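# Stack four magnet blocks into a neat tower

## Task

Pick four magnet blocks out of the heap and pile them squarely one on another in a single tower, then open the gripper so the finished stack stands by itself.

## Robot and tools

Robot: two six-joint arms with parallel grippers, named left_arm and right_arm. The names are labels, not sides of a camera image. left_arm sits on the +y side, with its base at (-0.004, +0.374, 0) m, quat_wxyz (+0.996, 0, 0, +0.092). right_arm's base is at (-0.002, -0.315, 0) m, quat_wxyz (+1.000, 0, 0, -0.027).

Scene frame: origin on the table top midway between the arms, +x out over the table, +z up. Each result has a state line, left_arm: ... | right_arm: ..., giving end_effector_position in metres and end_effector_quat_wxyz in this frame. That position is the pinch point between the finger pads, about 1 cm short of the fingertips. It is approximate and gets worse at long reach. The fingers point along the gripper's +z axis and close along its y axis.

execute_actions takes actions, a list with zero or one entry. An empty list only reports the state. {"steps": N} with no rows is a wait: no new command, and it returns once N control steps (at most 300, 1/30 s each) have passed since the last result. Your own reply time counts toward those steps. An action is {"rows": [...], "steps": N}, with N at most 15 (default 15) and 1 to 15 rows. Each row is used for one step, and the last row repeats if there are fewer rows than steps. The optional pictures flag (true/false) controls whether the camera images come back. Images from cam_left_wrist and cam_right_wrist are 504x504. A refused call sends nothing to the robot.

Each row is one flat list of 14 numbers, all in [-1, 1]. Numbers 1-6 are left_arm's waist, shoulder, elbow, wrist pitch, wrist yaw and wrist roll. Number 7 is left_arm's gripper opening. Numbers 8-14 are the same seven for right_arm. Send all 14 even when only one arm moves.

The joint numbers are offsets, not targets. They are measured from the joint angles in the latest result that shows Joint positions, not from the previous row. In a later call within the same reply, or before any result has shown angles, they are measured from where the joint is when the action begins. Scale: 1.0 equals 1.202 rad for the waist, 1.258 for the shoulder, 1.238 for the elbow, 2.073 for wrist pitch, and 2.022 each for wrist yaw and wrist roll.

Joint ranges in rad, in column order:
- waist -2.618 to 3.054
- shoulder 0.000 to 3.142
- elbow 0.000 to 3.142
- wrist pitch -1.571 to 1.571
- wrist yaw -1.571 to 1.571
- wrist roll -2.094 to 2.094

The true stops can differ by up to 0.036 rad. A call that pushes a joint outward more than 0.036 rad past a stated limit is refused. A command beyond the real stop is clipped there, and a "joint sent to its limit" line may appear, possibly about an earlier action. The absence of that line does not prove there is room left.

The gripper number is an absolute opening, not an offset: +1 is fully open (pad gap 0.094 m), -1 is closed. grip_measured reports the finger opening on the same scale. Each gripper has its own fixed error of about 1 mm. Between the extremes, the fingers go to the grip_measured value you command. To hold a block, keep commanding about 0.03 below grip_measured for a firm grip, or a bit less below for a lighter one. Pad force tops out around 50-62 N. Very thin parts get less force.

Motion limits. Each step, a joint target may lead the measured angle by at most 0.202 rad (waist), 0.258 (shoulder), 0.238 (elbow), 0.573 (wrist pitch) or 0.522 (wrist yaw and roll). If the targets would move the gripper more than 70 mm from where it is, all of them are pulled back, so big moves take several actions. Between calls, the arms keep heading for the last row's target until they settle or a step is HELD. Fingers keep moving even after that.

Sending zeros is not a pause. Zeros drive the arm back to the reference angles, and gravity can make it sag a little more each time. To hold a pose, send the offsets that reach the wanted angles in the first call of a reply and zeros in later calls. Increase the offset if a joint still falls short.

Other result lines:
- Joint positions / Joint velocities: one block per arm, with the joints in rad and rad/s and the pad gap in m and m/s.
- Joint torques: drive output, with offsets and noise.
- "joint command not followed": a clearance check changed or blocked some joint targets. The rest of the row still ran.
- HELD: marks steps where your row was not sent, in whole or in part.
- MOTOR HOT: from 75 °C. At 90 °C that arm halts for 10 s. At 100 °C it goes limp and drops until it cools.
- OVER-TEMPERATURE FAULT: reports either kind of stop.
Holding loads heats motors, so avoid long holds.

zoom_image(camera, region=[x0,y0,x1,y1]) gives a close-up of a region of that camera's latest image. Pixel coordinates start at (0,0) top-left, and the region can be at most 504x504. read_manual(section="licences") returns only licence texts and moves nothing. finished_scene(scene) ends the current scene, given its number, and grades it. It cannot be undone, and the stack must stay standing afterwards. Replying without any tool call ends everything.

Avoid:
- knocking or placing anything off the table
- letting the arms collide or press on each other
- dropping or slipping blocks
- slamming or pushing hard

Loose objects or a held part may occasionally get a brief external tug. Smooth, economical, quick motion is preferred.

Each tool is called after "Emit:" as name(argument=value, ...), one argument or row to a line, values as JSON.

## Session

Emit:
execute_actions(
  actions=[],
)

Scene clock: 0.00 s of 5800.00 s.
left_arm: end_effector_position=(+0.5158, +0.1446, +0.1803) grip_measured=+1.000 end_effector_quat_wxyz=(+0.743, -0.174, +0.645, +0.042) | right_arm: end_effector_position=(+0.3112, -0.0462, +0.2471) grip_measured=+1.000 end_effector_quat_wxyz=(+0.234, -0.105, +0.793, +0.553)
Joint positions: left_arm=[-0.868  2.3    1.328  1.172 -0.995 -0.038  0.094] | right_arm=[ 0.419  1.409  0.964 -0.012 -0.883  0.676  0.094]
Joint velocities: left_arm=[ 0.012 -0.012  0.002  0.066 -0.022  0.007  0.   ] | right_arm=[-0.012 -0.007  0.007 -0.037 -0.037 -0.022  0.   ]
Joint torques (N m, as the arm reports them, + toward a larger angle): no reading
Motor temperatures (°C, as the motors report them): left_arm=[29 27 30 30 26 28] | right_arm=[25 36 29 26 25 28]

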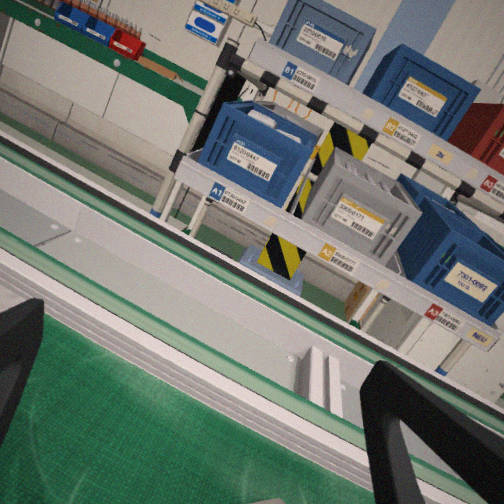

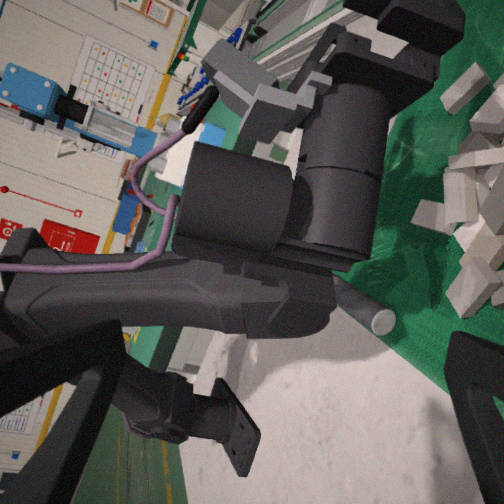

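Emit:
execute_actions(
  actions=[
    {"rows":[[0.05,-0.05,0.01,0,0,0,1,0,-0.01,0.03,-0.03,0.04,-0.03,1],[0.12,-0.1,0.02,0,0,0,1,0,-0.02,0.06,-0.07,0.08,-0.06,1],[0.2,-0.16,0.03,0,0,0,1,0,-0.03,0.1,-0.12,0.13,-0.1,1],[0.28,-0.22,0.04,-0.03,0.03,0,1,0,-0.04,0.14,-0.17,0.18,-0.14,1],[0.36,-0.28,0.05,-0.06,0.06,0,1,0,-0.05,0.18,-0.23,0.23,-0.18,1],[0.44,-0.34,0.06,-0.1,0.1,0,1,0,-0.06,0.22,-0.29,0.28,-0.22,1],[0.52,-0.4,0.07,-0.15,0.15,0,1,0,-0.07,0.26,-0.35,0.33,-0.26,1],[0.6,-0.46,0.08,-0.2,0.2,0,1,0,-0.08,0.3,-0.41,0.38,-0.3,1],[0.68,-0.52,0.09,-0.3,0.25,0,1,0,-0.09,0.34,-0.47,0.42,-0.33,1],[0.76,-0.58,0.1,-0.4,0.3,0,1,0,-0.1,0.38,-0.53,0.44,-0.34,1],[0.84,-0.64,0.1,-0.5,0.35,0,1,0,-0.1,0.42,-0.59,0.44,-0.34,1],[0.9,-0.7,0.1,-0.6,0.4,0,1,0,-0.1,0.46,-0.65,0.44,-0.34,1],[0.95,-0.8,0.1,-0.9,0.49,0,1,0.1,-0.1,0.46,-0.68,0.44,-0.34,1]],"steps":15},
  ],
  pictures=false,
)

Emit:
execute_actions(
  actions=[
    {"steps":30},
  ],
)

Scene clock: 8.23 s of 5800.00 s.
left_arm: end_effector_position=(+0.5565, +0.3297, +0.3699) grip_measured=+1.000 end_effector_quat_wxyz=(+0.749, -0.108, +0.652, +0.048) | right_arm: end_effector_position=(+0.2953, -0.1564, +0.3016) grip_measured=+1.000 end_effector_quat_wxyz=(+0.335, -0.179, +0.915, +0.137)
Joint positions: left_arm=[-0.4    1.792  1.399  0.533 -0.441 -0.04   0.094] | right_arm=[ 0.487  1.284  1.51  -1.06  -0.1    0.085  0.094]
Joint velocities: left_arm=[ 1.668 -1.795  0.203 -2.659  2.366 -0.051  0.   ] | right_arm=[ 0.891 -0.237  0.437 -2.088  0.535 -0.637  0.   ]
Joint torques (N m, as the arm reports them, + toward a larger angle): left_arm=[  0.52 -12.79  11.17   2.    -0.2    0.02] | right_arm=[-0.18 -2.68  7.45  0.51  0.05 -0.06]
Motor temperatures (°C, as the motors report them): left_arm=[29 33 31 31 26 28] | right_arm=[25 37 31 28 25 28]
Steps of this call (steps 1 to 90: nothing new was sent; then 4.73 s passed at rest; steps 91 to 105: all 15 steps of this action). Readings (joint positions):
91: left_arm=[-0.864 2.296 1.328 1.170 -0.995 -0.038] | right_arm=[0.419 1.409 0.964 -0.017 -0.871 0.668]
92: left_arm=[-0.855 2.288 1.328 1.165 -0.993 -0.038] | right_arm=[0.419 1.408 0.972 -0.040 -0.846 0.650]
94: left_arm=[-0.819 2.256 1.328 1.154 -0.989 -0.038] | right_arm=[0.419 1.408 1.019 -0.144 -0.752 0.581]
98: left_arm=[-0.711 2.141 1.331 1.076 -0.917 -0.039] | right_arm=[0.419 1.376 1.209 -0.466 -0.456 0.353]
105: the state above

Scene clock: 9.23 s of 5800.00 s.
left_arm: end_effector_position=(+0.3515, +0.5520, +0.3428) grip_measured=+1.000 end_effector_quat_wxyz=(+0.485, -0.216, +0.841, +0.108) | right_arm: end_effector_position=(+0.2325, -0.1904, +0.2603) grip_measured=+1.000 end_effector_quat_wxyz=(+0.197, -0.237, +0.950, +0.048)
Joint positions: left_arm=[ 0.273  1.301  1.45  -0.681 -0.012 -0.04   0.094] | right_arm=[ 0.538  1.279  1.521 -1.405  0.    -0.005  0.094]
Joint velocities: left_arm=[-0.002 -0.007 -0.002  0.066  0.095  0.022  0.   ] | right_arm=[ 0.017  0.002 -0.012  0.081 -0.037 -0.051  0.   ]
Joint torques (N m, as the arm reports them, + toward a larger angle): left_arm=[-0.04 -5.19  8.22  1.64  0.06  0.01] | right_arm=[ 0.17 -2.95  8.26  0.32  0.04 -0.08]
Motor temperatures (°C, as the motors report them): left_arm=[29 33 31 31 26 28] | right_arm=[25 37 31 28 25 28]
Steps of this call (steps 1 to 30: the robot went on to your last target). Readings (joint positions):
1: left_arm=[-0.341 1.729 1.405 0.446 -0.371 -0.040] | right_arm=[0.513 1.278 1.519 -1.126 -0.084 0.067]
2: left_arm=[-0.280 1.666 1.410 0.366 -0.317 -0.040] | right_arm=[0.530 1.275 1.521 -1.181 -0.071 0.052]
4: left_arm=[-0.159 1.541 1.417 0.219 -0.240 -0.040] | right_arm=[0.538 1.278 1.521 -1.270 -0.050 0.031]
8: left_arm=[0.087 1.334 1.435 -0.079 -0.137 -0.040] | right_arm=[0.538 1.279 1.521 -1.357 -0.019 0.009]
30: the state above

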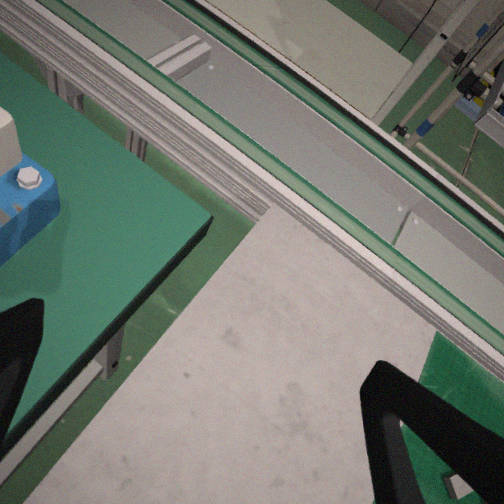

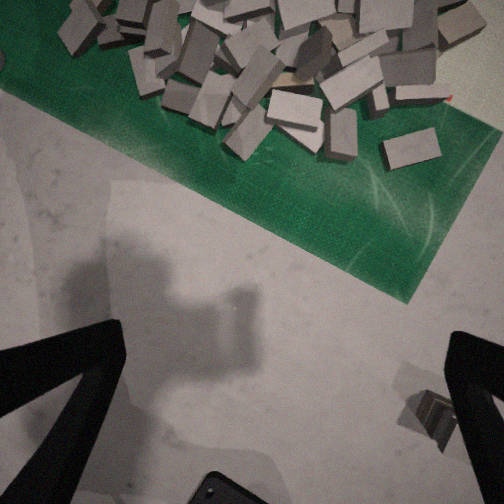

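Emit:
execute_actions(
  actions=[
    {"rows":[[0,0,0,0,0,0,1,-0.01,0.02,0.01,0,0,0.03,0.9],[0,0,0,0,0,0,1,-0.025,0.06,0.025,0,0,0.06,0.8],[0,0,0,0,0,0,1,-0.045,0.11,0.045,0,0,0.1,0.7],[0,0,0,0,0,0,1,-0.07,0.16,0.065,0.01,0,0.14,0.6],[0,0,0,0,0,0,1,-0.095,0.22,0.09,0.02,0,0.18,0.5],[0,0,0,0,0,0,1,-0.12,0.28,0.115,0.03,0,0.22,0.4],[0,0,0,0,0,0,1,-0.145,0.34,0.14,0.04,0,0.26,0.3],[0,0,0,0,0,0,1,-0.17,0.4,0.165,0.05,0,0.3,0.2],[0,0,0,0,0,0,1,-0.19,0.45,0.185,0.055,0,0.34,0.1],[0,0,0,0,0,0,1,-0.21,0.5,0.205,0.06,0,0.38,0],[0,0,0,0,0,0,1,-0.23,0.545,0.22,0.066,0,0.42,0],[0,0,0,0,0,0,1,-0.245,0.58,0.235,0.066,0,0.45,0],[0,0,0,0,0,0,1,-0.255,0.61,0.245,0.066,0,0.475,0],[0,0,0,0,0,0,1,-0.26,0.625,0.25,0.066,0,0.475,0],[0,0,0,0,0,0,1,-0.26,0.634,0.25,0.066,0,0.475,0]],"steps":15},
  ],
  pictures=false,
)

Emit:
execute_actions(
  actions=[
    {"steps":14},
  ],
)

Scene clock: 20.23 s of 5800.00 s.
left_arm: end_effector_position=(+0.3513, +0.5516, +0.3422) grip_measured=+1.000 end_effector_quat_wxyz=(+0.483, -0.216, +0.842, +0.107) | right_arm: end_effector_position=(+0.3914, -0.2369, +0.0957) grip_measured=+0.002 end_effector_quat_wxyz=(+0.010, +0.277, +0.961, +0.008)
Joint positions: left_arm=[ 0.273  1.301  1.45  -0.684 -0.011 -0.04   0.094] | right_arm=[ 0.244  2.057  1.785 -1.274 -0.006  0.752  0.047]
Joint velocities: left_arm=[ 0.007  0.012 -0.012 -0.022  0.051 -0.066  0.   ] | right_arm=[-0.53   1.179 -0.007  0.271  0.022  1.385 -0.001]
Joint torques (N m, as the arm reports them, + toward a larger angle): left_arm=[ 0.11 -4.69  8.04  1.74  0.   -0.02] | right_arm=[  1.16 -15.1   11.    -0.5    0.01   0.04]
Motor temperatures (°C, as the motors report them): left_arm=[29 31 32 32 26 28] | right_arm=[25 36 32 28 25 28]
Steps of this call (steps 1 to 15: the robot went on to your last target; steps 16 to 90: nothing new was sent; then 7.50 s passed at rest; steps 91 to 105: all 15 steps of this action). Readings (joint positions):
91: left_arm=[0.273 1.301 1.450 -0.684 -0.011 -0.040] | right_arm=[0.538 1.280 1.521 -1.405 0.000 0.003]
92: left_arm=[0.273 1.301 1.450 -0.684 -0.011 -0.040] | right_arm=[0.535 1.288 1.523 -1.406 -0.001 0.022]
94: left_arm=[0.273 1.301 1.450 -0.684 -0.011 -0.040] | right_arm=[0.509 1.346 1.553 -1.416 -0.004 0.093]
98: left_arm=[0.273 1.301 1.450 -0.684 -0.011 -0.040] | right_arm=[0.410 1.598 1.657 -1.379 -0.006 0.300]
105: the state above

Scene clock: 20.70 s of 5800.00 s.
left_arm: end_effector_position=(+0.3513, +0.5516, +0.3422) grip_measured=+1.000 end_effector_quat_wxyz=(+0.483, -0.216, +0.842, +0.107) | right_arm: end_effector_position=(+0.3983, -0.2475, +0.0877) grip_measured=+0.002 end_effector_quat_wxyz=(+0.006, +0.379, +0.925, +0.005)
Joint positions: left_arm=[ 0.273  1.301  1.45  -0.684 -0.011 -0.04   0.094] | right_arm=[ 0.216  2.089  1.802 -1.268 -0.003  0.941  0.047]
Joint velocities: left_arm=[-0.017  0.002 -0.002 -0.037  0.081 -0.037  0.   ] | right_arm=[-0.002 -0.007  0.017  0.037 -0.022  0.022 -0.   ]
Joint torques (N m, as the arm reports them, + toward a larger angle): left_arm=[-0.09 -4.57  8.    1.74 -0.04 -0.01] | right_arm=[  0.66 -11.89   9.36  -0.16   0.03   0.08]
Motor temperatures (°C, as the motors report them): left_arm=[29 31 32 32 26 28] | right_arm=[25 37 32 28 25 28]
Steps of this call (steps 1 to 14: the robot went on to your last target). Readings (joint positions):
1: left_arm=[0.273 1.301 1.450 -0.684 -0.011 -0.040] | right_arm=[0.228 2.091 1.785 -1.269 -0.005 0.792]
2: left_arm=[0.273 1.301 1.450 -0.684 -0.011 -0.040] | right_arm=[0.218 2.113 1.785 -1.268 -0.004 0.824]
4: left_arm=[0.273 1.301 1.450 -0.684 -0.011 -0.040] | right_arm=[0.211 2.124 1.785 -1.268 -0.003 0.869]
8: left_arm=[0.273 1.301 1.450 -0.684 -0.011 -0.040] | right_arm=[0.216 2.099 1.791 -1.268 -0.003 0.917]
14: the state above

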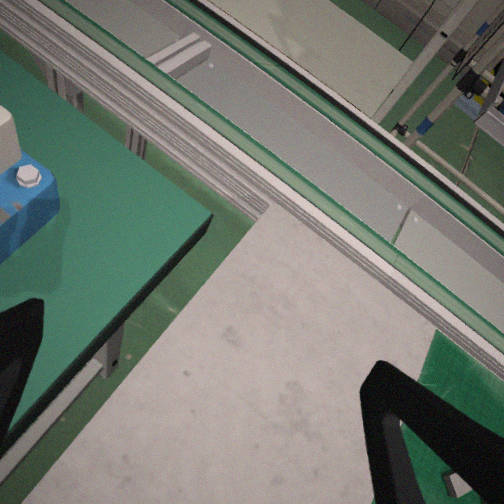

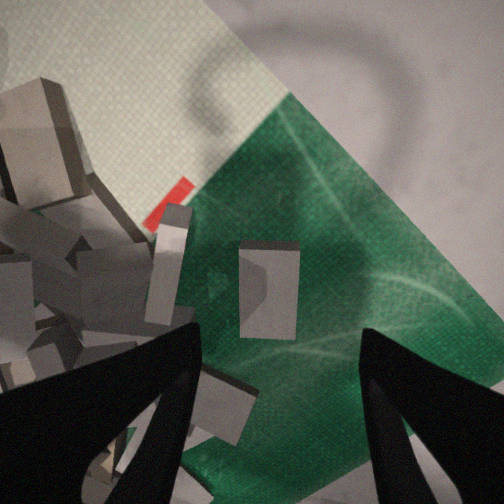

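Emit:
execute_actions(
  actions=[
    {"rows":[[0,0,0,0,0,0,1,0.01,0,-0.01,0.015,0,0.01,-0.05],[0,0,0,0,0,0,1,0.018,0.003,-0.02,0.03,0,0.015,-0.1],[0,0,0,0,0,0,1,0.024,0.006,-0.03,0.045,0,0.02,-0.15],[0,0,0,0,0,0,1,0.027,0.009,-0.042,0.055,0,0.02,-0.15],[0,0,0,0,0,0,1,0.027,0.012,-0.054,0.065,0,0.02,-0.15],[0,0,0,0,0,0,1,0.027,0.015,-0.066,0.075,0,0.02,-0.15],[0,0,0,0,0,0,1,0.027,0.018,-0.078,0.085,0,0.02,-0.15],[0,0,0,0,0,0,1,0.027,0.021,-0.09,0.093,0,0.02,-0.15],[0,0,0,0,0,0,1,0.027,0.024,-0.1,0.1,0,0.02,-0.15],[0,0,0,0,0,0,1,0.027,0.026,-0.11,0.1,0,0.02,-0.15],[0,0,0,0,0,0,1,0.027,0.028,-0.12,0.1,0,0.02,-0.15],[0,0,0,0,0,0,1,0.027,0.03,-0.128,0.1,0,0.02,-0.15],[0,0,0,0,0,0,1,0.027,0.032,-0.134,0.1,0,0.02,-0.15],[0,0,0,0,0,0,1,0.027,0.033,-0.138,0.1,0,0.02,-0.15],[0,0,0,0,0,0,1,0.027,0.034,-0.14,0.1,0,0.02,-0.15]],"steps":15},
  ],
  pictures=false,
)

Emit:
execute_actions(
  actions=[
    {"steps":10},
  ],
)

Scene clock: 30.37 s of 5800.00 s.
left_arm: end_effector_position=(+0.3513, +0.5516, +0.3422) grip_measured=+1.000 end_effector_quat_wxyz=(+0.483, -0.216, +0.842, +0.107) | right_arm: end_effector_position=(+0.3957, -0.2362, +0.0371) grip_measured=-0.148 end_effector_quat_wxyz=(+0.001, +0.382, +0.924, +0.004)
Joint positions: left_arm=[ 0.273  1.301  1.45  -0.684 -0.011 -0.04   0.094] | right_arm=[ 0.244  2.125  1.654 -1.094 -0.006  0.974  0.04 ]
Joint velocities: left_arm=[-0.007 -0.002 -0.002  0.022 -0.022 -0.095  0.   ] | right_arm=[ 0.002  0.115 -0.208  0.066 -0.007 -0.037 -0.   ]
Joint torques (N m, as the arm reports them, + toward a larger angle): left_arm=[-0.07 -4.61  8.    1.71 -0.02 -0.02] | right_arm=[  0.55 -10.97   6.02  -0.05   0.02   0.08]
Motor temperatures (°C, as the motors report them): left_arm=[29 30 33 33 26 28] | right_arm=[25 40 33 27 25 28]
Steps of this call (steps 1 to 30: the robot went on to your last target; steps 31 to 90: nothing new was sent; then 6.17 s passed at rest; steps 91 to 105: all 15 steps of this action). Readings (joint positions):
91: left_arm=[0.273 1.301 1.450 -0.684 -0.011 -0.040] | right_arm=[0.216 2.089 1.802 -1.267 -0.003 0.950]
92: left_arm=[0.273 1.301 1.450 -0.684 -0.011 -0.040] | right_arm=[0.217 2.089 1.802 -1.262 -0.003 0.953]
94: left_arm=[0.273 1.301 1.450 -0.684 -0.011 -0.040] | right_arm=[0.223 2.089 1.794 -1.233 -0.003 0.961]
98: left_arm=[0.273 1.301 1.450 -0.684 -0.011 -0.040] | right_arm=[0.240 2.092 1.741 -1.160 -0.005 0.970]
105: the state above

Scene clock: 30.70 s of 5800.00 s.
left_arm: end_effector_position=(+0.3513, +0.5516, +0.3422) grip_measured=+1.000 end_effector_quat_wxyz=(+0.483, -0.216, +0.842, +0.107) | right_arm: end_effector_position=(+0.3955, -0.2363, +0.0319) grip_measured=-0.148 end_effector_quat_wxyz=(-0.000, +0.382, +0.924, +0.004)
Joint positions: left_arm=[ 0.273  1.301  1.45  -0.684 -0.011 -0.04   0.094] | right_arm=[ 0.244  2.131  1.643 -1.079 -0.006  0.975  0.04 ]
Joint velocities: left_arm=[-0.012  0.002  0.002 -0.022 -0.051 -0.051  0.   ] | right_arm=[ 0.027 -0.012  0.007  0.007 -0.051  0.022  0.001]
Joint torques (N m, as the arm reports them, + toward a larger angle): left_arm=[ 0.01 -4.59  7.97  1.72 -0.01  0.  ] | right_arm=[  0.43 -11.14   5.65  -0.03   0.01   0.06]
Motor temperatures (°C, as the motors report them): left_arm=[29 30 33 33 26 28] | right_arm=[25 40 33 27 25 28]
Steps of this call (steps 1 to 10: the robot went on to your last target). Readings (joint positions):
1: left_arm=[0.273 1.301 1.450 -0.684 -0.011 -0.040] | right_arm=[0.244 2.128 1.648 -1.092 -0.006 0.975]
2: left_arm=[0.273 1.301 1.450 -0.684 -0.011 -0.040] | right_arm=[0.244 2.130 1.645 -1.091 -0.006 0.975]
4: left_arm=[0.273 1.301 1.450 -0.684 -0.011 -0.040] | right_arm=[0.244 2.131 1.643 -1.088 -0.006 0.975]
8: left_arm=[0.273 1.301 1.450 -0.684 -0.011 -0.040] | right_arm=[0.244 2.131 1.643 -1.081 -0.006 0.975]
10: the state above

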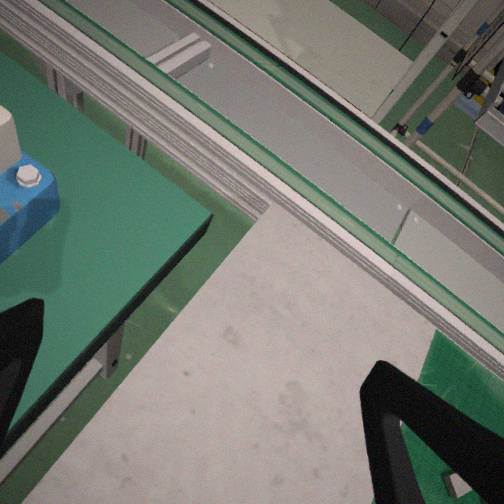

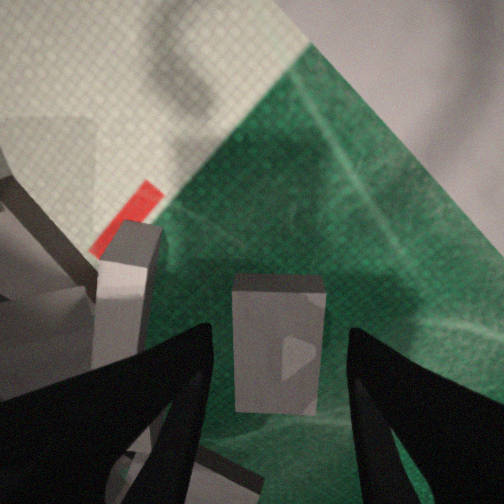

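Emit:
execute_actions(
  actions=[
    {"rows":[[0,0,0,0,0,0,1,0,0.006,-0.01,0,0,0,-0.2],[0,0,0,0,0,0,1,0,0.011,-0.01,0,0,0,-0.25],[0,0,0,0,0,0,1,0,0.011,-0.01,0,0,0,-0.3],[0,0,0,0,0,0,1,0,0.011,-0.01,0,0,0,-0.34],[0,0,0,0,0,0,1,0,0.011,-0.01,0,0,0,-0.38],[0,0,0,0,0,0,1,0,0.011,-0.01,0,0,0,-0.41],[0,0,0,0,0,0,1,0,0.011,-0.01,0,0,0,-0.44],[0,0,0,0,0,0,1,0,0.011,-0.01,0,0,0,-0.46],[0,0,0,0,0,0,1,0,0.011,-0.01,0,0,0,-0.48],[0,0,0,0,0,0,1,0,0.011,-0.01,0,0,0,-0.5],[0,0,0,0,0,0,1,0,0.011,-0.01,0,0,0,-0.52]],"steps":15},
  ],
)

Scene clock: 36.90 s of 5800.00 s.
left_arm: end_effector_position=(+0.3513, +0.5516, +0.3422) grip_measured=+1.000 end_effector_quat_wxyz=(+0.483, -0.216, +0.842, +0.107) | right_arm: end_effector_position=(+0.3960, -0.2356, +0.0319) grip_measured=-0.518 end_effector_quat_wxyz=(+0.000, +0.382, +0.924, +0.006)
Joint positions: left_arm=[ 0.273  1.301  1.45  -0.684 -0.011 -0.04   0.094] | right_arm=[ 0.244  2.131  1.643 -1.076 -0.009  0.975  0.023]
Joint velocities: left_arm=[-0.017  0.007  0.002 -0.081 -0.022 -0.022  0.   ] | right_arm=[ 0.002 -0.007 -0.002 -0.037 -0.007 -0.066  0.   ]
Joint torques (N m, as the arm reports them, + toward a larger angle): left_arm=[-0.07 -4.68  7.98  1.72 -0.01 -0.01] | right_arm=[-0.03 -9.87  5.91 -0.19  0.01 -0.02]
Motor temperatures (°C, as the motors report them): left_arm=[29 30 33 33 26 28] | right_arm=[25 41 32 27 25 28]
Steps of this call (steps 1 to 30: the robot went on to your last target; steps 31 to 90: nothing new was sent; then 2.70 s passed at rest; steps 91 to 105: all 15 steps of this action). Readings (joint positions):
91: left_arm=[0.273 1.301 1.450 -0.684 -0.011 -0.040] | right_arm=[0.244 2.131 1.643 -1.076 -0.007 0.975]
92: left_arm=[0.273 1.301 1.450 -0.684 -0.011 -0.040] | right_arm=[0.244 2.131 1.643 -1.076 -0.007 0.975]
94: left_arm=[0.273 1.301 1.450 -0.684 -0.011 -0.040] | right_arm=[0.244 2.131 1.643 -1.076 -0.007 0.975]
98: left_arm=[0.273 1.301 1.450 -0.684 -0.011 -0.040] | right_arm=[0.244 2.131 1.643 -1.076 -0.008 0.975]
105: the state above

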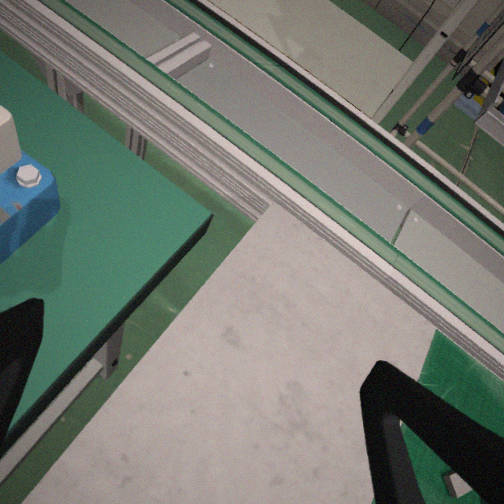

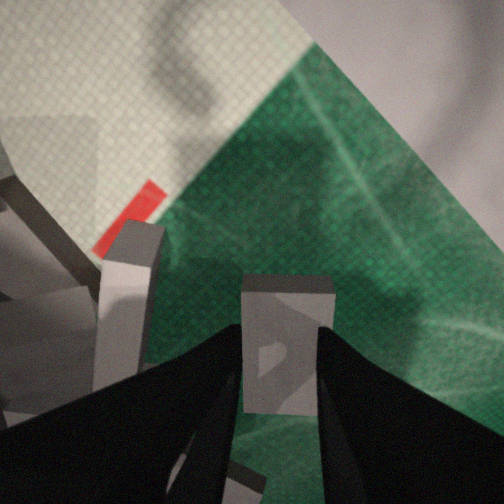

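Emit:
execute_actions(
  actions=[
    {"rows":[[0,0,0,0,0,0,1,0,0,0,0,0,0,-0.4],[0,0,0,0,0,0,1,0,0,0,0,0,0,-0.3],[0,0,0,0,0,0,1,0,0,0,0,0,0,-0.25],[0,0,0,0,0,0,1,0,0,0,0,0,0,-0.25],[0,0,0,0,0,0,1,0,0,0,0,0,0,-0.25],[0,0,0,0,0,0,1,0,0.005,-0.014,0,0,0,-0.25],[0,0,0,0,0,0,1,0,0.01,-0.017,0,0,0,-0.25],[0,0,0,0,0,0,1,0,0.013,-0.02,0.01,0,0,-0.25],[0,0,0,0,0,0,1,0,0.016,-0.023,0.015,0,0,-0.25],[0,0,0,0,0,0,1,0,0.018,-0.025,0.015,0,0,-0.25]],"steps":15},
  ],
)

Scene clock: 40.13 s of 5800.00 s.
left_arm: end_effector_position=(+0.3513, +0.5516, +0.3422) grip_measured=+1.000 end_effector_quat_wxyz=(+0.483, -0.216, +0.842, +0.107) | right_arm: end_effector_position=(+0.3980, -0.2350, +0.0269) grip_measured=-0.252 end_effector_quat_wxyz=(-0.000, +0.382, +0.924, +0.006)
Joint positions: left_arm=[ 0.273  1.301  1.45  -0.684 -0.011 -0.04   0.094] | right_arm=[ 0.244  2.144  1.643 -1.064 -0.01   0.975  0.035]
Joint velocities: left_arm=[-0.002 -0.017 -0.007 -0.037  0.007 -0.007  0.   ] | right_arm=[-0.007  0.032 -0.012  0.051  0.007 -0.11  -0.001]
Joint torques (N m, as the arm reports them, + toward a larger angle): left_arm=[ 0.   -4.66  7.97  1.69 -0.01 -0.02] | right_arm=[ -0.03 -10.48   4.3   -0.05   0.    -0.01]
Motor temperatures (°C, as the motors report them): left_arm=[29 30 33 34 26 28] | right_arm=[25 41 32 27 25 28]
Steps of this call (steps 1 to 15: the robot went on to your last target; steps 16 to 82: nothing new was sent; steps 83 to 97: all 15 steps of this action). Readings (joint positions):
83: left_arm=[0.273 1.301 1.450 -0.684 -0.011 -0.040] | right_arm=[0.244 2.131 1.643 -1.076 -0.009 0.975]
84: left_arm=[0.273 1.301 1.450 -0.684 -0.011 -0.040] | right_arm=[0.244 2.131 1.643 -1.076 -0.010 0.975]
86: left_arm=[0.273 1.301 1.450 -0.684 -0.011 -0.040] | right_arm=[0.244 2.131 1.643 -1.076 -0.010 0.975]
90: left_arm=[0.273 1.301 1.450 -0.684 -0.011 -0.040] | right_arm=[0.244 2.131 1.643 -1.076 -0.010 0.975]
97: the state above

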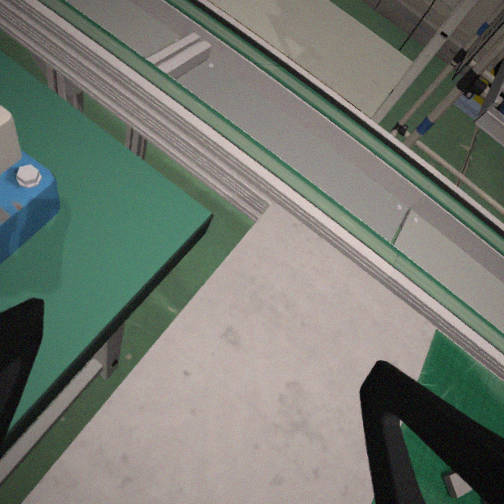

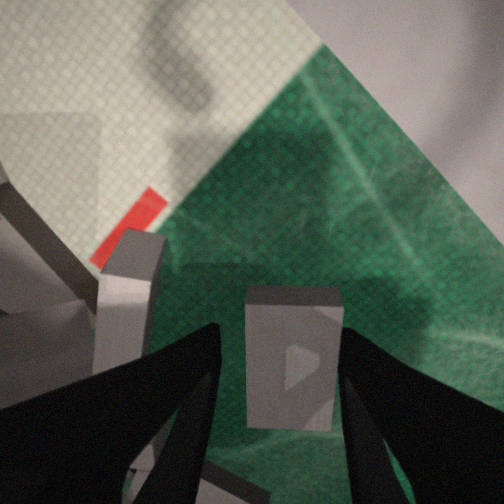

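Emit:
execute_actions(
  actions=[
    {"rows":[[0,0,0,0,0,0,1,0,0.008,-0.02,0,0,0,-0.2],[0,0,0,0,0,0,1,0,0.012,-0.03,0,0,0,-0.2],[0,0,0,0,0,0,1,0,0.012,-0.034,0,0,0,-0.2],[0,0,0,0,0,0,1,0,0.012,-0.034,0,0,0,-0.24],[0,0,0,0,0,0,1,0,0.012,-0.034,0,0,0,-0.28],[0,0,0,0,0,0,1,0,0.012,-0.034,0,0,0,-0.32],[0,0,0,0,0,0,1,0,0.012,-0.034,0,0,0,-0.36],[0,0,0,0,0,0,1,0,0.012,-0.034,0,0,0,-0.4],[0,0,0,0,0,0,1,0,0.012,-0.034,0,0,0,-0.43],[0,0,0,0,0,0,1,0,0.012,-0.034,0,0,0,-0.46],[0,0,0,0,0,0,1,0,0.012,-0.034,0,0,0,-0.49],[0,0,0,0,0,0,1,0,0.012,-0.034,0,0,0,-0.52]],"steps":15},
  ],
)

Scene clock: 44.33 s of 5800.00 s.
left_arm: end_effector_position=(+0.3513, +0.5516, +0.3422) grip_measured=+1.000 end_effector_quat_wxyz=(+0.483, -0.216, +0.842, +0.107) | right_arm: end_effector_position=(+0.3926, -0.2354, +0.0216) grip_measured=-0.465 end_effector_quat_wxyz=(-0.008, +0.383, +0.924, +0.003)
Joint positions: left_arm=[ 0.273  1.301  1.45  -0.684 -0.011 -0.04   0.094] | right_arm=[ 0.244  2.146  1.623 -1.059 -0.014  0.975  0.025]
Joint velocities: left_arm=[ 0.002  0.007 -0.007 -0.051  0.007 -0.022  0.   ] | right_arm=[-0.007  0.002 -0.017 -0.007  0.037 -0.007 -0.001]
Joint torques (N m, as the arm reports them, + toward a larger angle): left_arm=[-0.08 -4.53  8.08  1.74  0.    0.01] | right_arm=[-0.04 -9.77  4.97 -0.24  0.04 -0.02]
Motor temperatures (°C, as the motors report them): left_arm=[29 29 33 34 26 28] | right_arm=[25 42 31 27 25 28]
Steps of this call (steps 1 to 15: the robot went on to your last target; steps 16 to 90: nothing new was sent; then 0.70 s passed at rest; steps 91 to 105: all 15 steps of this action). Readings (joint positions):
91: left_arm=[0.273 1.301 1.450 -0.684 -0.011 -0.040] | right_arm=[0.244 2.146 1.643 -1.061 -0.010 0.975]
92: left_arm=[0.273 1.301 1.450 -0.684 -0.011 -0.040] | right_arm=[0.244 2.146 1.641 -1.061 -0.011 0.975]
94: left_arm=[0.273 1.301 1.450 -0.684 -0.011 -0.040] | right_arm=[0.244 2.146 1.633 -1.061 -0.011 0.975]
98: left_arm=[0.273 1.301 1.450 -0.684 -0.011 -0.040] | right_arm=[0.244 2.146 1.623 -1.060 -0.012 0.975]
105: the state above

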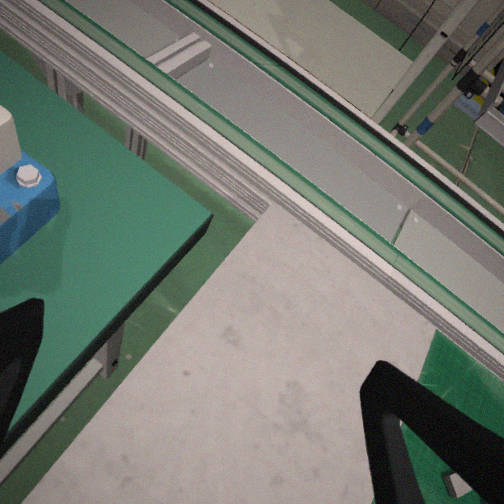

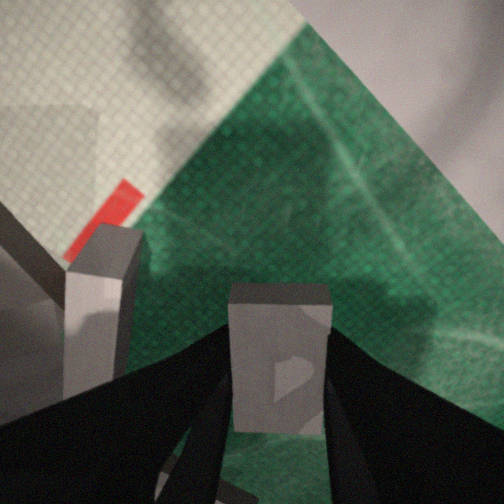

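Emit:
execute_actions(
  actions=[
    {"rows":[[0,0,0,0,0,0,1,0,-0.02,0.02,0,0,0,-0.51],[0,0,0,0,0,0,1,0,-0.04,0.02,-0.01,0,0,-0.51],[0,0,0,0,0,0,1,0,-0.065,0.02,-0.02,0,0,-0.51],[0,0,0,0,0,0,1,0,-0.09,0.01,-0.03,0,0,-0.51],[0,0,0,0,0,0,1,0,-0.12,-0.01,-0.04,0,-0.03,-0.51],[0,0,0,0,0,0,1,0,-0.15,-0.03,-0.05,0,-0.07,-0.51],[0,0,0,0,0,0,1,0,-0.18,-0.055,-0.05,0,-0.12,-0.51],[0,0,0,0,0,0,1,0.02,-0.21,-0.08,-0.05,0,-0.17,-0.51],[0,0,0,0,0,0,1,0.05,-0.24,-0.11,-0.05,0,-0.22,-0.51],[0,0,0,0,0,0,1,0.09,-0.27,-0.14,-0.05,0,-0.27,-0.51],[0,0,0,0,0,0,1,0.13,-0.295,-0.17,-0.05,0,-0.32,-0.51],[0,0,0,0,0,0,1,0.17,-0.315,-0.2,-0.05,0,-0.37,-0.51],[0,0,0,0,0,0,1,0.21,-0.33,-0.23,-0.05,0,-0.42,-0.51],[0,0,0,0,0,0,1,0.25,-0.34,-0.25,-0.05,0,-0.46,-0.51],[0,0,0,0,0,0,1,0.29,-0.347,-0.27,-0.05,0,-0.485,-0.51]],"steps":15},
  ],
  pictures=false,
)

Emit:
execute_actions(
  actions=[
    {"steps":12},
  ],
)

Scene clock: 51.47 s of 5800.00 s.
left_arm: end_effector_position=(+0.3513, +0.5516, +0.3422) grip_measured=+1.000 end_effector_quat_wxyz=(+0.483, -0.216, +0.842, +0.107) | right_arm: end_effector_position=(+0.3020, -0.1715, +0.1060) grip_measured=-0.465 end_effector_quat_wxyz=(+0.048, -0.055, +0.997, +0.021)
Joint positions: left_arm=[ 0.273  1.301  1.45  -0.684 -0.011 -0.04   0.094] | right_arm=[ 0.49   1.722  1.377 -1.12  -0.002  0.325  0.025]
Joint velocities: left_arm=[ 0.007 -0.002  0.002  0.007 -0.007 -0.022  0.   ] | right_arm=[ 1.766 -0.335 -0.882 -0.066 -0.081 -2.19  -0.001]
Joint torques (N m, as the arm reports them, + toward a larger angle): left_arm=[-0.06 -4.69  7.96  1.76  0.01  0.  ] | right_arm=[-0.32 -6.98  4.33 -0.36 -0.04  0.02]
Motor temperatures (°C, as the motors report them): left_arm=[29 29 33 34 26 28] | right_arm=[25 42 31 27 25 28]
Steps of this call (steps 1 to 15: the robot went on to your last target; steps 16 to 90: nothing new was sent; then 3.63 s passed at rest; steps 91 to 105: all 15 steps of this action). Readings (joint positions):
91: left_arm=[0.273 1.301 1.450 -0.684 -0.011 -0.040] | right_arm=[0.244 2.146 1.623 -1.059 -0.014 0.975]
92: left_arm=[0.273 1.301 1.450 -0.684 -0.011 -0.040] | right_arm=[0.244 2.142 1.623 -1.059 -0.014 0.975]
94: left_arm=[0.273 1.301 1.450 -0.684 -0.011 -0.040] | right_arm=[0.244 2.123 1.623 -1.069 -0.015 0.975]
98: left_arm=[0.273 1.301 1.450 -0.684 -0.011 -0.040] | right_arm=[0.245 1.985 1.580 -1.096 -0.015 0.856]
105: the state above

Scene clock: 51.87 s of 5800.00 s.
left_arm: end_effector_position=(+0.3513, +0.5516, +0.3422) grip_measured=+1.000 end_effector_quat_wxyz=(+0.483, -0.216, +0.842, +0.107) | right_arm: end_effector_position=(+0.2563, -0.1528, +0.0861) grip_measured=-0.464 end_effector_quat_wxyz=(-0.005, -0.258, +0.966, +0.009)
Joint positions: left_arm=[ 0.273  1.301  1.45  -0.684 -0.011 -0.04   0.094] | right_arm=[ 0.598  1.717  1.296 -1.154 -0.021  0.022  0.025]
Joint velocities: left_arm=[-0.007 -0.007  0.007 -0.051 -0.051  0.066  0.   ] | right_arm=[ 0.002 -0.007  0.012 -0.037 -0.037 -0.139 -0.   ]
Joint torques (N m, as the arm reports them, + toward a larger angle): left_arm=[ 0.02 -4.62  7.94  1.71  0.    0.  ] | right_arm=[-0.64 -8.2   6.47 -0.26  0.01 -0.06]
Motor temperatures (°C, as the motors report them): left_arm=[29 29 33 34 26 28] | right_arm=[25 42 31 27 25 28]
Steps of this call (steps 1 to 12: the robot went on to your last target). Readings (joint positions):
1: left_arm=[0.273 1.301 1.450 -0.684 -0.011 -0.040] | right_arm=[0.546 1.716 1.351 -1.124 -0.010 0.259]
2: left_arm=[0.273 1.301 1.450 -0.684 -0.011 -0.040] | right_arm=[0.590 1.716 1.332 -1.130 -0.020 0.206]
4: left_arm=[0.273 1.301 1.450 -0.684 -0.011 -0.040] | right_arm=[0.628 1.717 1.303 -1.141 -0.034 0.130]
8: left_arm=[0.273 1.301 1.450 -0.684 -0.011 -0.040] | right_arm=[0.607 1.717 1.296 -1.154 -0.028 0.053]
12: the state above

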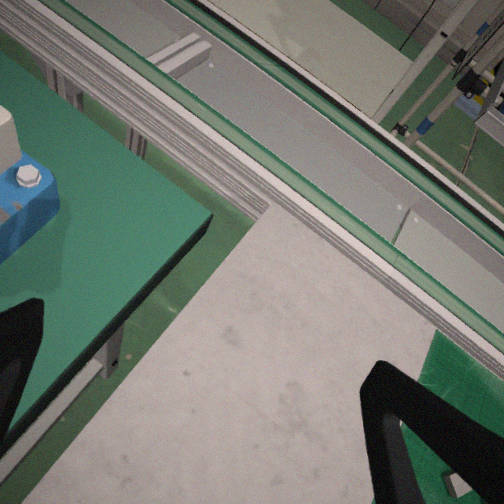

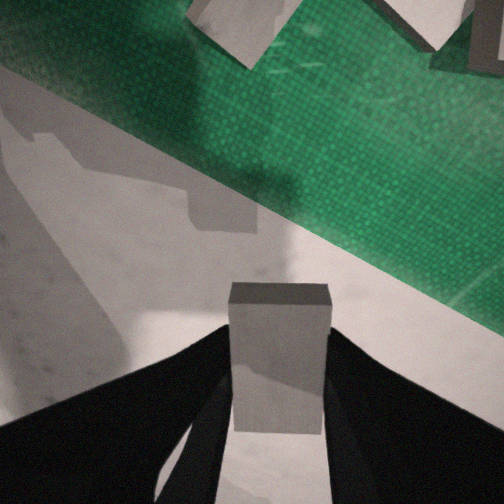

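Emit:
execute_actions(
  actions=[
    {"rows":[[0,0,0,0,0,0,1,0.01,0,-0.01,0.015,0.015,-0.015,-0.51],[0,0,0,0,0,0,1,0.03,0.004,-0.02,0.03,0.015,-0.015,-0.51],[0,0,0,0,0,0,1,0.055,0.008,-0.03,0.045,0.015,-0.015,-0.51],[0,0,0,0,0,0,1,0.08,0.012,-0.04,0.06,0.015,-0.015,-0.51],[0,0,0,0,0,0,1,0.105,0.016,-0.05,0.072,0.015,-0.015,-0.51],[0,0,0,0,0,0,1,0.13,0.02,-0.06,0.084,0.015,-0.015,-0.51],[0,0,0,0,0,0,1,0.15,0.024,-0.07,0.095,0.015,-0.015,-0.51],[0,0,0,0,0,0,1,0.17,0.028,-0.08,0.105,0.015,-0.015,-0.51],[0,0,0,0,0,0,1,0.185,0.032,-0.09,0.112,0.015,-0.015,-0.51],[0,0,0,0,0,0,1,0.195,0.036,-0.1,0.118,0.015,-0.015,-0.51],[0,0,0,0,0,0,1,0.203,0.04,-0.11,0.118,0.015,-0.015,-0.51],[0,0,0,0,0,0,1,0.208,0.043,-0.12,0.118,0.015,-0.015,-0.51],[0,0,0,0,0,0,1,0.21,0.046,-0.127,0.118,0.015,-0.015,-0.51],[0,0,0,0,0,0,1,0.21,0.048,-0.132,0.118,0.015,-0.015,-0.51],[0,0,0,0,0,0,1,0.21,0.05,-0.136,0.118,0.015,-0.015,-0.51]],"steps":15},
  ],
  pictures=false,
)

Emit:
execute_actions(
  actions=[
    {"steps":10},
  ],
)

Scene clock: 57.47 s of 5800.00 s.
left_arm: end_effector_position=(+0.3513, +0.5516, +0.3422) grip_measured=+1.000 end_effector_quat_wxyz=(+0.483, -0.216, +0.842, +0.107) | right_arm: end_effector_position=(+0.2121, -0.0930, +0.0357) grip_measured=-0.464 end_effector_quat_wxyz=(+0.003, -0.392, +0.920, +0.000)
Joint positions: left_arm=[ 0.273  1.301  1.45  -0.684 -0.011 -0.04   0.094] | right_arm=[ 0.854  1.772  1.154 -0.946  0.002 -0.004  0.025]
Joint velocities: left_arm=[ 0.007 -0.002  0.007 -0.051  0.007  0.007  0.   ] | right_arm=[-0.007  0.115 -0.256  0.066  0.051 -0.007  0.001]
Joint torques (N m, as the arm reports them, + toward a larger angle): left_arm=[-0.06 -4.68  8.06  1.73  0.03  0.02] | right_arm=[-0.15 -7.35  5.95  0.03  0.06 -0.04]
Motor temperatures (°C, as the motors report them): left_arm=[29 29 33 34 26 28] | right_arm=[25 42 31 27 25 28]
Steps of this call (steps 1 to 30: the robot went on to your last target; steps 31 to 90: nothing new was sent; then 2.10 s passed at rest; steps 91 to 105: all 15 steps of this action). Readings (joint positions):
91: left_arm=[0.273 1.301 1.450 -0.684 -0.011 -0.040] | right_arm=[0.598 1.717 1.296 -1.153 -0.017 -0.000]
92: left_arm=[0.273 1.301 1.450 -0.684 -0.011 -0.040] | right_arm=[0.601 1.717 1.296 -1.148 -0.011 -0.000]
94: left_arm=[0.273 1.301 1.450 -0.684 -0.011 -0.040] | right_arm=[0.625 1.717 1.287 -1.119 0.002 -0.000]
98: left_arm=[0.273 1.301 1.450 -0.684 -0.011 -0.040] | right_arm=[0.743 1.731 1.242 -1.033 0.010 -0.002]
105: the state above

Scene clock: 57.80 s of 5800.00 s.
left_arm: end_effector_position=(+0.3513, +0.5516, +0.3422) grip_measured=+1.000 end_effector_quat_wxyz=(+0.483, -0.216, +0.842, +0.107) | right_arm: end_effector_position=(+0.2111, -0.0945, +0.0304) grip_measured=-0.464 end_effector_quat_wxyz=(+0.001, -0.392, +0.920, -0.002)
Joint positions: left_arm=[ 0.273  1.301  1.45  -0.684 -0.011 -0.04   0.094] | right_arm=[ 0.854  1.779  1.139 -0.93   0.004 -0.004  0.025]
Joint velocities: left_arm=[-0.012  0.012  0.002 -0.007 -0.037  0.022  0.   ] | right_arm=[-0.002  0.007 -0.017  0.022  0.051 -0.022  0.001]
Joint torques (N m, as the arm reports them, + toward a larger angle): left_arm=[-0.1  -4.58  8.01  1.7  -0.03 -0.02] | right_arm=[-0.2  -7.38  5.63  0.03  0.05 -0.06]
Motor temperatures (°C, as the motors report them): left_arm=[29 29 33 34 26 28] | right_arm=[25 42 31 27 25 28]
Steps of this call (steps 1 to 10: the robot went on to your last target). Readings (joint positions):
1: left_arm=[0.273 1.301 1.450 -0.684 -0.011 -0.040] | right_arm=[0.854 1.775 1.147 -0.944 0.003 -0.004]
2: left_arm=[0.273 1.301 1.450 -0.684 -0.011 -0.040] | right_arm=[0.854 1.778 1.142 -0.944 0.004 -0.004]
4: left_arm=[0.273 1.301 1.450 -0.684 -0.011 -0.040] | right_arm=[0.854 1.779 1.139 -0.942 0.004 -0.004]
8: left_arm=[0.273 1.301 1.450 -0.684 -0.011 -0.040] | right_arm=[0.854 1.779 1.139 -0.933 0.004 -0.004]
10: the state above

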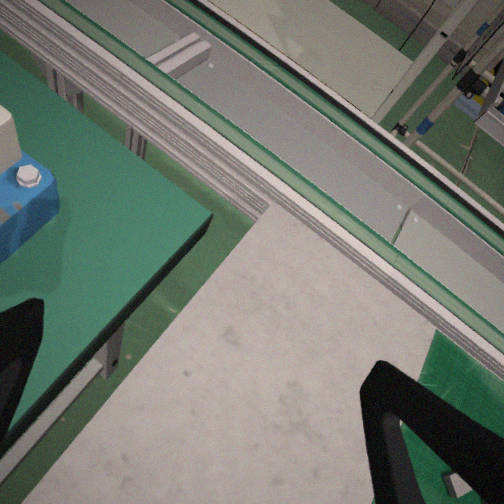

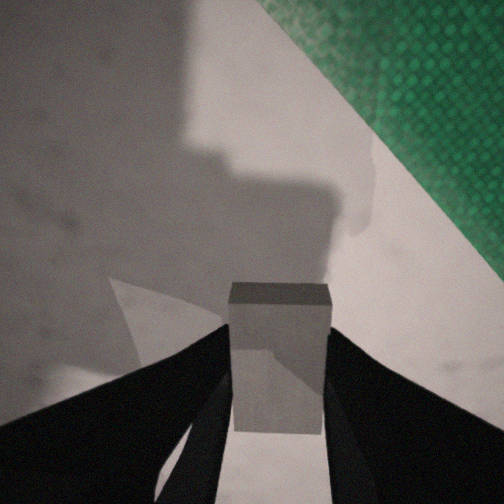

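Lower ~14 mm.

Emit:
execute_actions(
  actions=[
    {"rows":[[0,0,0,0,0,0,1,0,0.008,-0.015,0.01,0,0,-0.51],[0,0,0,0,0,0,1,0,0.012,-0.02,0.015,0,0,-0.51],[0,0,0,0,0,0,1,0,0.016,-0.024,0.02,0,0,-0.51],[0,0,0,0,0,0,1,0,0.019,-0.027,0.025,0,0,-0.51],[0,0,0,0,0,0,1,0,0.022,-0.03,0.03,0,0,-0.51],[0,0,0,0,0,0,1,0,0.025,-0.033,0.035,0,0,-0.51],[0,0,0,0,0,0,1,0,0.028,-0.036,0.037,0,0,-0.51],[0,0,0,0,0,0,1,0,0.03,-0.038,0.037,0,0,-0.51]],"steps":15},
  ],
  pictures=false,
)

Scene clock: 61.40 s of 5800.00 s.
left_arm: end_effector_position=(+0.3513, +0.5516, +0.3422) grip_measured=+1.000 end_effector_quat_wxyz=(+0.483, -0.216, +0.842, +0.107) | right_arm: end_effector_position=(+0.2120, -0.0935, +0.0181) grip_measured=-0.464 end_effector_quat_wxyz=(+0.001, -0.392, +0.920, -0.002)
Joint positions: left_arm=[ 0.273  1.301  1.45  -0.684 -0.011 -0.04   0.094] | right_arm=[ 0.854  1.804  1.118 -0.884  0.004 -0.004  0.025]
Joint velocities: left_arm=[-0.002  0.022  0.002 -0.154 -0.007 -0.051  0.   ] | right_arm=[-0.007 -0.007 -0.022 -0.037  0.037 -0.007 -0.   ]
Joint torques (N m, as the arm reports them, + toward a larger angle): left_arm=[-0.07 -4.64  7.99  1.72 -0.02  0.03] | right_arm=[-0.12 -6.77  4.29  0.11  0.01 -0.02]
Motor temperatures (°C, as the motors report them): left_arm=[29 29 34 35 26 28] | right_arm=[25 41 31 27 25 28]
Steps of this call (steps 1 to 30: the robot went on to your last target; steps 31 to 90: nothing new was sent; then 0.10 s passed at rest; steps 91 to 105: all 15 steps of this action). Readings (joint positions):
91: left_arm=[0.273 1.301 1.450 -0.684 -0.011 -0.040] | right_arm=[0.854 1.779 1.139 -0.927 0.004 -0.004]
92: left_arm=[0.273 1.301 1.450 -0.684 -0.011 -0.040] | right_arm=[0.854 1.779 1.139 -0.926 0.004 -0.004]
94: left_arm=[0.273 1.301 1.450 -0.684 -0.011 -0.040] | right_arm=[0.854 1.783 1.139 -0.919 0.004 -0.004]
98: left_arm=[0.273 1.301 1.450 -0.684 -0.011 -0.040] | right_arm=[0.854 1.800 1.122 -0.889 0.004 -0.004]
105: the state above

Emit:
execute_actions(
  actions=[
    {"rows":[[0,0,0,0,0,0,1,0,0.012,-0.02,0,0,0,-0.49],[0,0,0,0,0,0,1,0,0.012,-0.02,0,0,0,-0.47],[0,0,0,0,0,0,1,0,0.01,-0.01,0,0,0,-0.44],[0,0,0,0,0,0,1,0,0,0,0,0,0,-0.38],[0,0,0,0,0,0,1,0,0,0,0,0,0,-0.25],[0,0,0,0,0,0,1,0,0,0,0,0,0,-0.15],[0,0,0,0,0,0,1,0,-0.015,0.03,-0.015,0,0,-0.15],[0,0,0,0,0,0,1,0,-0.022,0.05,-0.03,0,0,-0.15],[0,0,0,0,0,0,1,0,-0.03,0.07,-0.045,0,0,-0.15],[0,0,0,0,0,0,1,0,-0.035,0.09,-0.06,0,0,-0.15],[0,0,0,0,0,0,1,0,-0.04,0.11,-0.075,0,0,-0.15],[0,0,0,0,0,0,1,0,-0.045,0.13,-0.09,0,0,-0.15],[0,0,0,0,0,0,1,0,-0.045,0.15,-0.105,0,0,-0.15],[0,0,0,0,0,0,1,0,-0.045,0.17,-0.12,0,0,-0.15],[0,0,0,0,0,0,1,0,-0.045,0.19,-0.135,0,0,-0.15]],"steps":15},
  ],
)

Emit:
execute_actions(
  actions=[
    {"rows":[[0,0,0,0,0,0,1,0,0,0.06,-0.07,0,0,-0.1],[0,0,0,0,0,0,1,-0.01,0.005,0.09,-0.08,0,0,0],[0,0,0,0,0,0,1,-0.03,0.015,0.12,-0.09,0,0,0.1],[0,0,0,0,0,0,1,-0.055,0.025,0.15,-0.1,0,0,0.2],[0,0,0,0,0,0,1,-0.08,0.035,0.18,-0.11,0,0,0.3],[0,0,0,0,0,0,1,-0.105,0.045,0.21,-0.12,0,0,0.3],[0,0,0,0,0,0,1,-0.13,0.055,0.24,-0.12,0,0,0.3],[0,0,0,0,0,0,1,-0.155,0.065,0.27,-0.12,0,0,0.3],[0,0,0,0,0,0,1,-0.18,0.075,0.3,-0.12,0,0,0.3],[0,0,0,0,0,0,1,-0.2,0.085,0.32,-0.12,0,0,0.3],[0,0,0,0,0,0,1,-0.22,0.095,0.34,-0.12,0,0,0.3],[0,0,0,0,0,0,1,-0.235,0.105,0.36,-0.12,0,0,0.3],[0,0,0,0,0,0,1,-0.245,0.11,0.37,-0.12,0,0,0.3],[0,0,0,0,0,0,1,-0.25,0.115,0.38,-0.12,0,0,0.3]],"steps":15},
  ],
  pictures=false,
)

Emit:
execute_actions(
  actions=[
    {"steps":10},
  ],
)

Scene clock: 70.67 s of 5800.00 s.
left_arm: end_effector_position=(+0.3513, +0.5516, +0.3422) grip_measured=+1.000 end_effector_quat_wxyz=(+0.483, -0.216, +0.842, +0.107) | right_arm: end_effector_position=(+0.2244, -0.0818, +0.0654) grip_measured=-0.152 end_effector_quat_wxyz=(+0.017, -0.391, +0.920, +0.003)
Joint positions: left_arm=[ 0.273  1.301  1.45  -0.684 -0.011 -0.04   0.094] | right_arm=[ 0.854  1.774  1.279 -1.043  0.008 -0.004  0.04 ]
Joint velocities: left_arm=[-0.002  0.002  0.002  0.051  0.11  -0.022  0.   ] | right_arm=[-0.002 -0.154  0.833 -0.755  0.037  0.037  0.   ]
Joint torques (N m, as the arm reports them, + toward a larger angle): left_arm=[-0.03 -4.68  8.06  1.73  0.    0.  ] | right_arm=[ 0.   -9.34  8.88 -0.28 -0.08 -0.01]
Motor temperatures (°C, as the motors report them): left_arm=[29 29 34 35 26 28] | right_arm=[25 40 31 27 25 28]
Steps of this call (steps 1 to 15: the robot went on to your last target; steps 16 to 90: nothing new was sent; then 5.77 s passed at rest; steps 91 to 105: all 15 steps of this action). Readings (joint positions):
91: left_arm=[0.273 1.301 1.450 -0.684 -0.011 -0.040] | right_arm=[0.854 1.804 1.118 -0.884 0.004 -0.004]
92: left_arm=[0.273 1.301 1.450 -0.684 -0.011 -0.040] | right_arm=[0.854 1.804 1.118 -0.884 0.004 -0.004]
94: left_arm=[0.273 1.301 1.450 -0.684 -0.011 -0.040] | right_arm=[0.854 1.804 1.118 -0.885 0.004 -0.004]
98: left_arm=[0.273 1.301 1.450 -0.684 -0.011 -0.040] | right_arm=[0.854 1.804 1.125 -0.895 0.009 -0.004]
105: the state above

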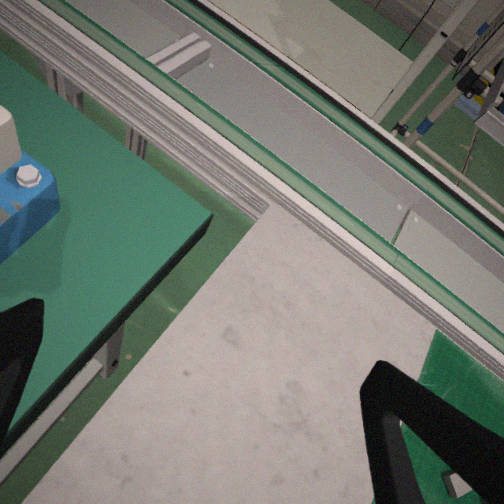

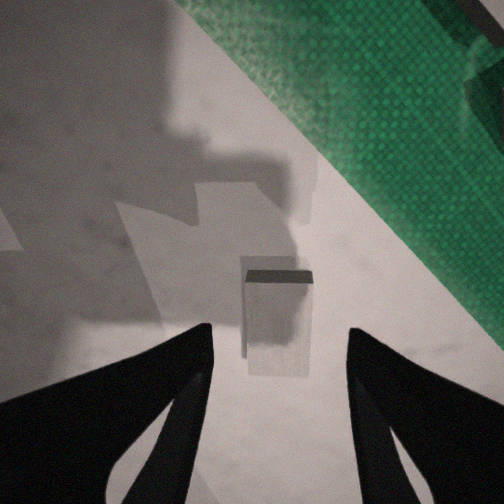

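Scene clock: 71.17 s of 5800.00 s.
left_arm: end_effector_position=(+0.3513, +0.5516, +0.3422) grip_measured=+1.000 end_effector_quat_wxyz=(+0.483, -0.216, +0.842, +0.107) | right_arm: end_effector_position=(+0.3405, -0.1294, +0.1354) grip_measured=+0.298 end_effector_quat_wxyz=(+0.066, -0.247, +0.967, +0.012)
Joint positions: left_arm=[ 0.273  1.301  1.45  -0.684 -0.011 -0.04   0.094] | right_arm=[ 0.551  1.899  1.711 -1.249  0.009 -0.004  0.061]
Joint velocities: left_arm=[-0.007 -0.012  0.002 -0.007 -0.051  0.007  0.   ] | right_arm=[-0.369  0.12   0.291 -0.037  0.037 -0.022  0.   ]
Joint torques (N m, as the arm reports them, + toward a larger angle): left_arm=[-0.02 -4.66  8.03  1.72 -0.02  0.01] | right_arm=[ 1.85 -8.75  9.23 -0.34 -0.13 -0.02]
Motor temperatures (°C, as the motors report them): left_arm=[29 29 34 35 26 28] | right_arm=[25 40 31 27 25 28]
Steps of this call (steps 1 to 15: all 15 steps of this action). Readings (joint positions):
1: left_arm=[0.273 1.301 1.450 -0.684 -0.011 -0.040] | right_arm=[0.854 1.771 1.305 -1.065 0.008 -0.004]
2: left_arm=[0.273 1.301 1.450 -0.684 -0.011 -0.040] | right_arm=[0.854 1.771 1.330 -1.087 0.008 -0.004]
4: left_arm=[0.273 1.301 1.450 -0.684 -0.011 -0.040] | right_arm=[0.844 1.779 1.382 -1.138 0.005 -0.004]
8: left_arm=[0.273 1.301 1.450 -0.684 -0.011 -0.040] | right_arm=[0.746 1.825 1.521 -1.223 -0.000 -0.004]
15: the state above

Scene clock: 71.50 s of 5800.00 s.
left_arm: end_effector_position=(+0.3513, +0.5516, +0.3422) grip_measured=+1.000 end_effector_quat_wxyz=(+0.483, -0.216, +0.842, +0.107) | right_arm: end_effector_position=(+0.3387, -0.1339, +0.1333) grip_measured=+0.298 end_effector_quat_wxyz=(+0.054, -0.244, +0.968, +0.007)
Joint positions: left_arm=[ 0.273  1.301  1.45  -0.684 -0.011 -0.04   0.094] | right_arm=[ 0.545  1.909  1.719 -1.272  0.012 -0.004  0.061]
Joint velocities: left_arm=[ 0.007 -0.002  0.002 -0.051 -0.022 -0.051  0.   ] | right_arm=[ 0.007 -0.002 -0.002  0.007 -0.066 -0.051 -0.   ]
Joint torques (N m, as the arm reports them, + toward a larger angle): left_arm=[-0.03 -4.63  7.98  1.7   0.01  0.02] | right_arm=[ 0.47 -8.47  9.92 -0.16 -0.03 -0.01]
Motor temperatures (°C, as the motors report them): left_arm=[29 29 34 35 26 28] | right_arm=[25 40 31 27 25 28]
Steps of this call (steps 1 to 10: the robot went on to your last target). Readings (joint positions):
1: left_arm=[0.273 1.301 1.450 -0.684 -0.011 -0.040] | right_arm=[0.543 1.903 1.717 -1.249 0.011 -0.004]
2: left_arm=[0.273 1.301 1.450 -0.684 -0.011 -0.040] | right_arm=[0.540 1.904 1.719 -1.252 0.013 -0.004]
4: left_arm=[0.273 1.301 1.450 -0.684 -0.011 -0.040] | right_arm=[0.542 1.906 1.719 -1.260 0.013 -0.004]
8: left_arm=[0.273 1.301 1.450 -0.684 -0.011 -0.040] | right_arm=[0.545 1.909 1.719 -1.270 0.012 -0.004]
10: the state above

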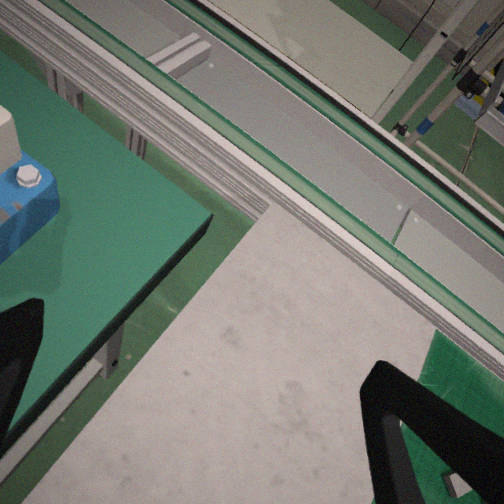

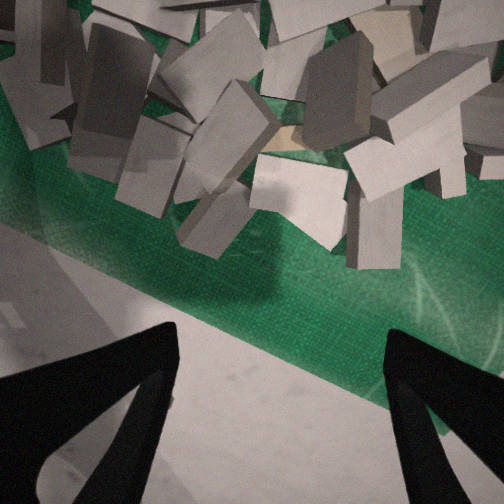

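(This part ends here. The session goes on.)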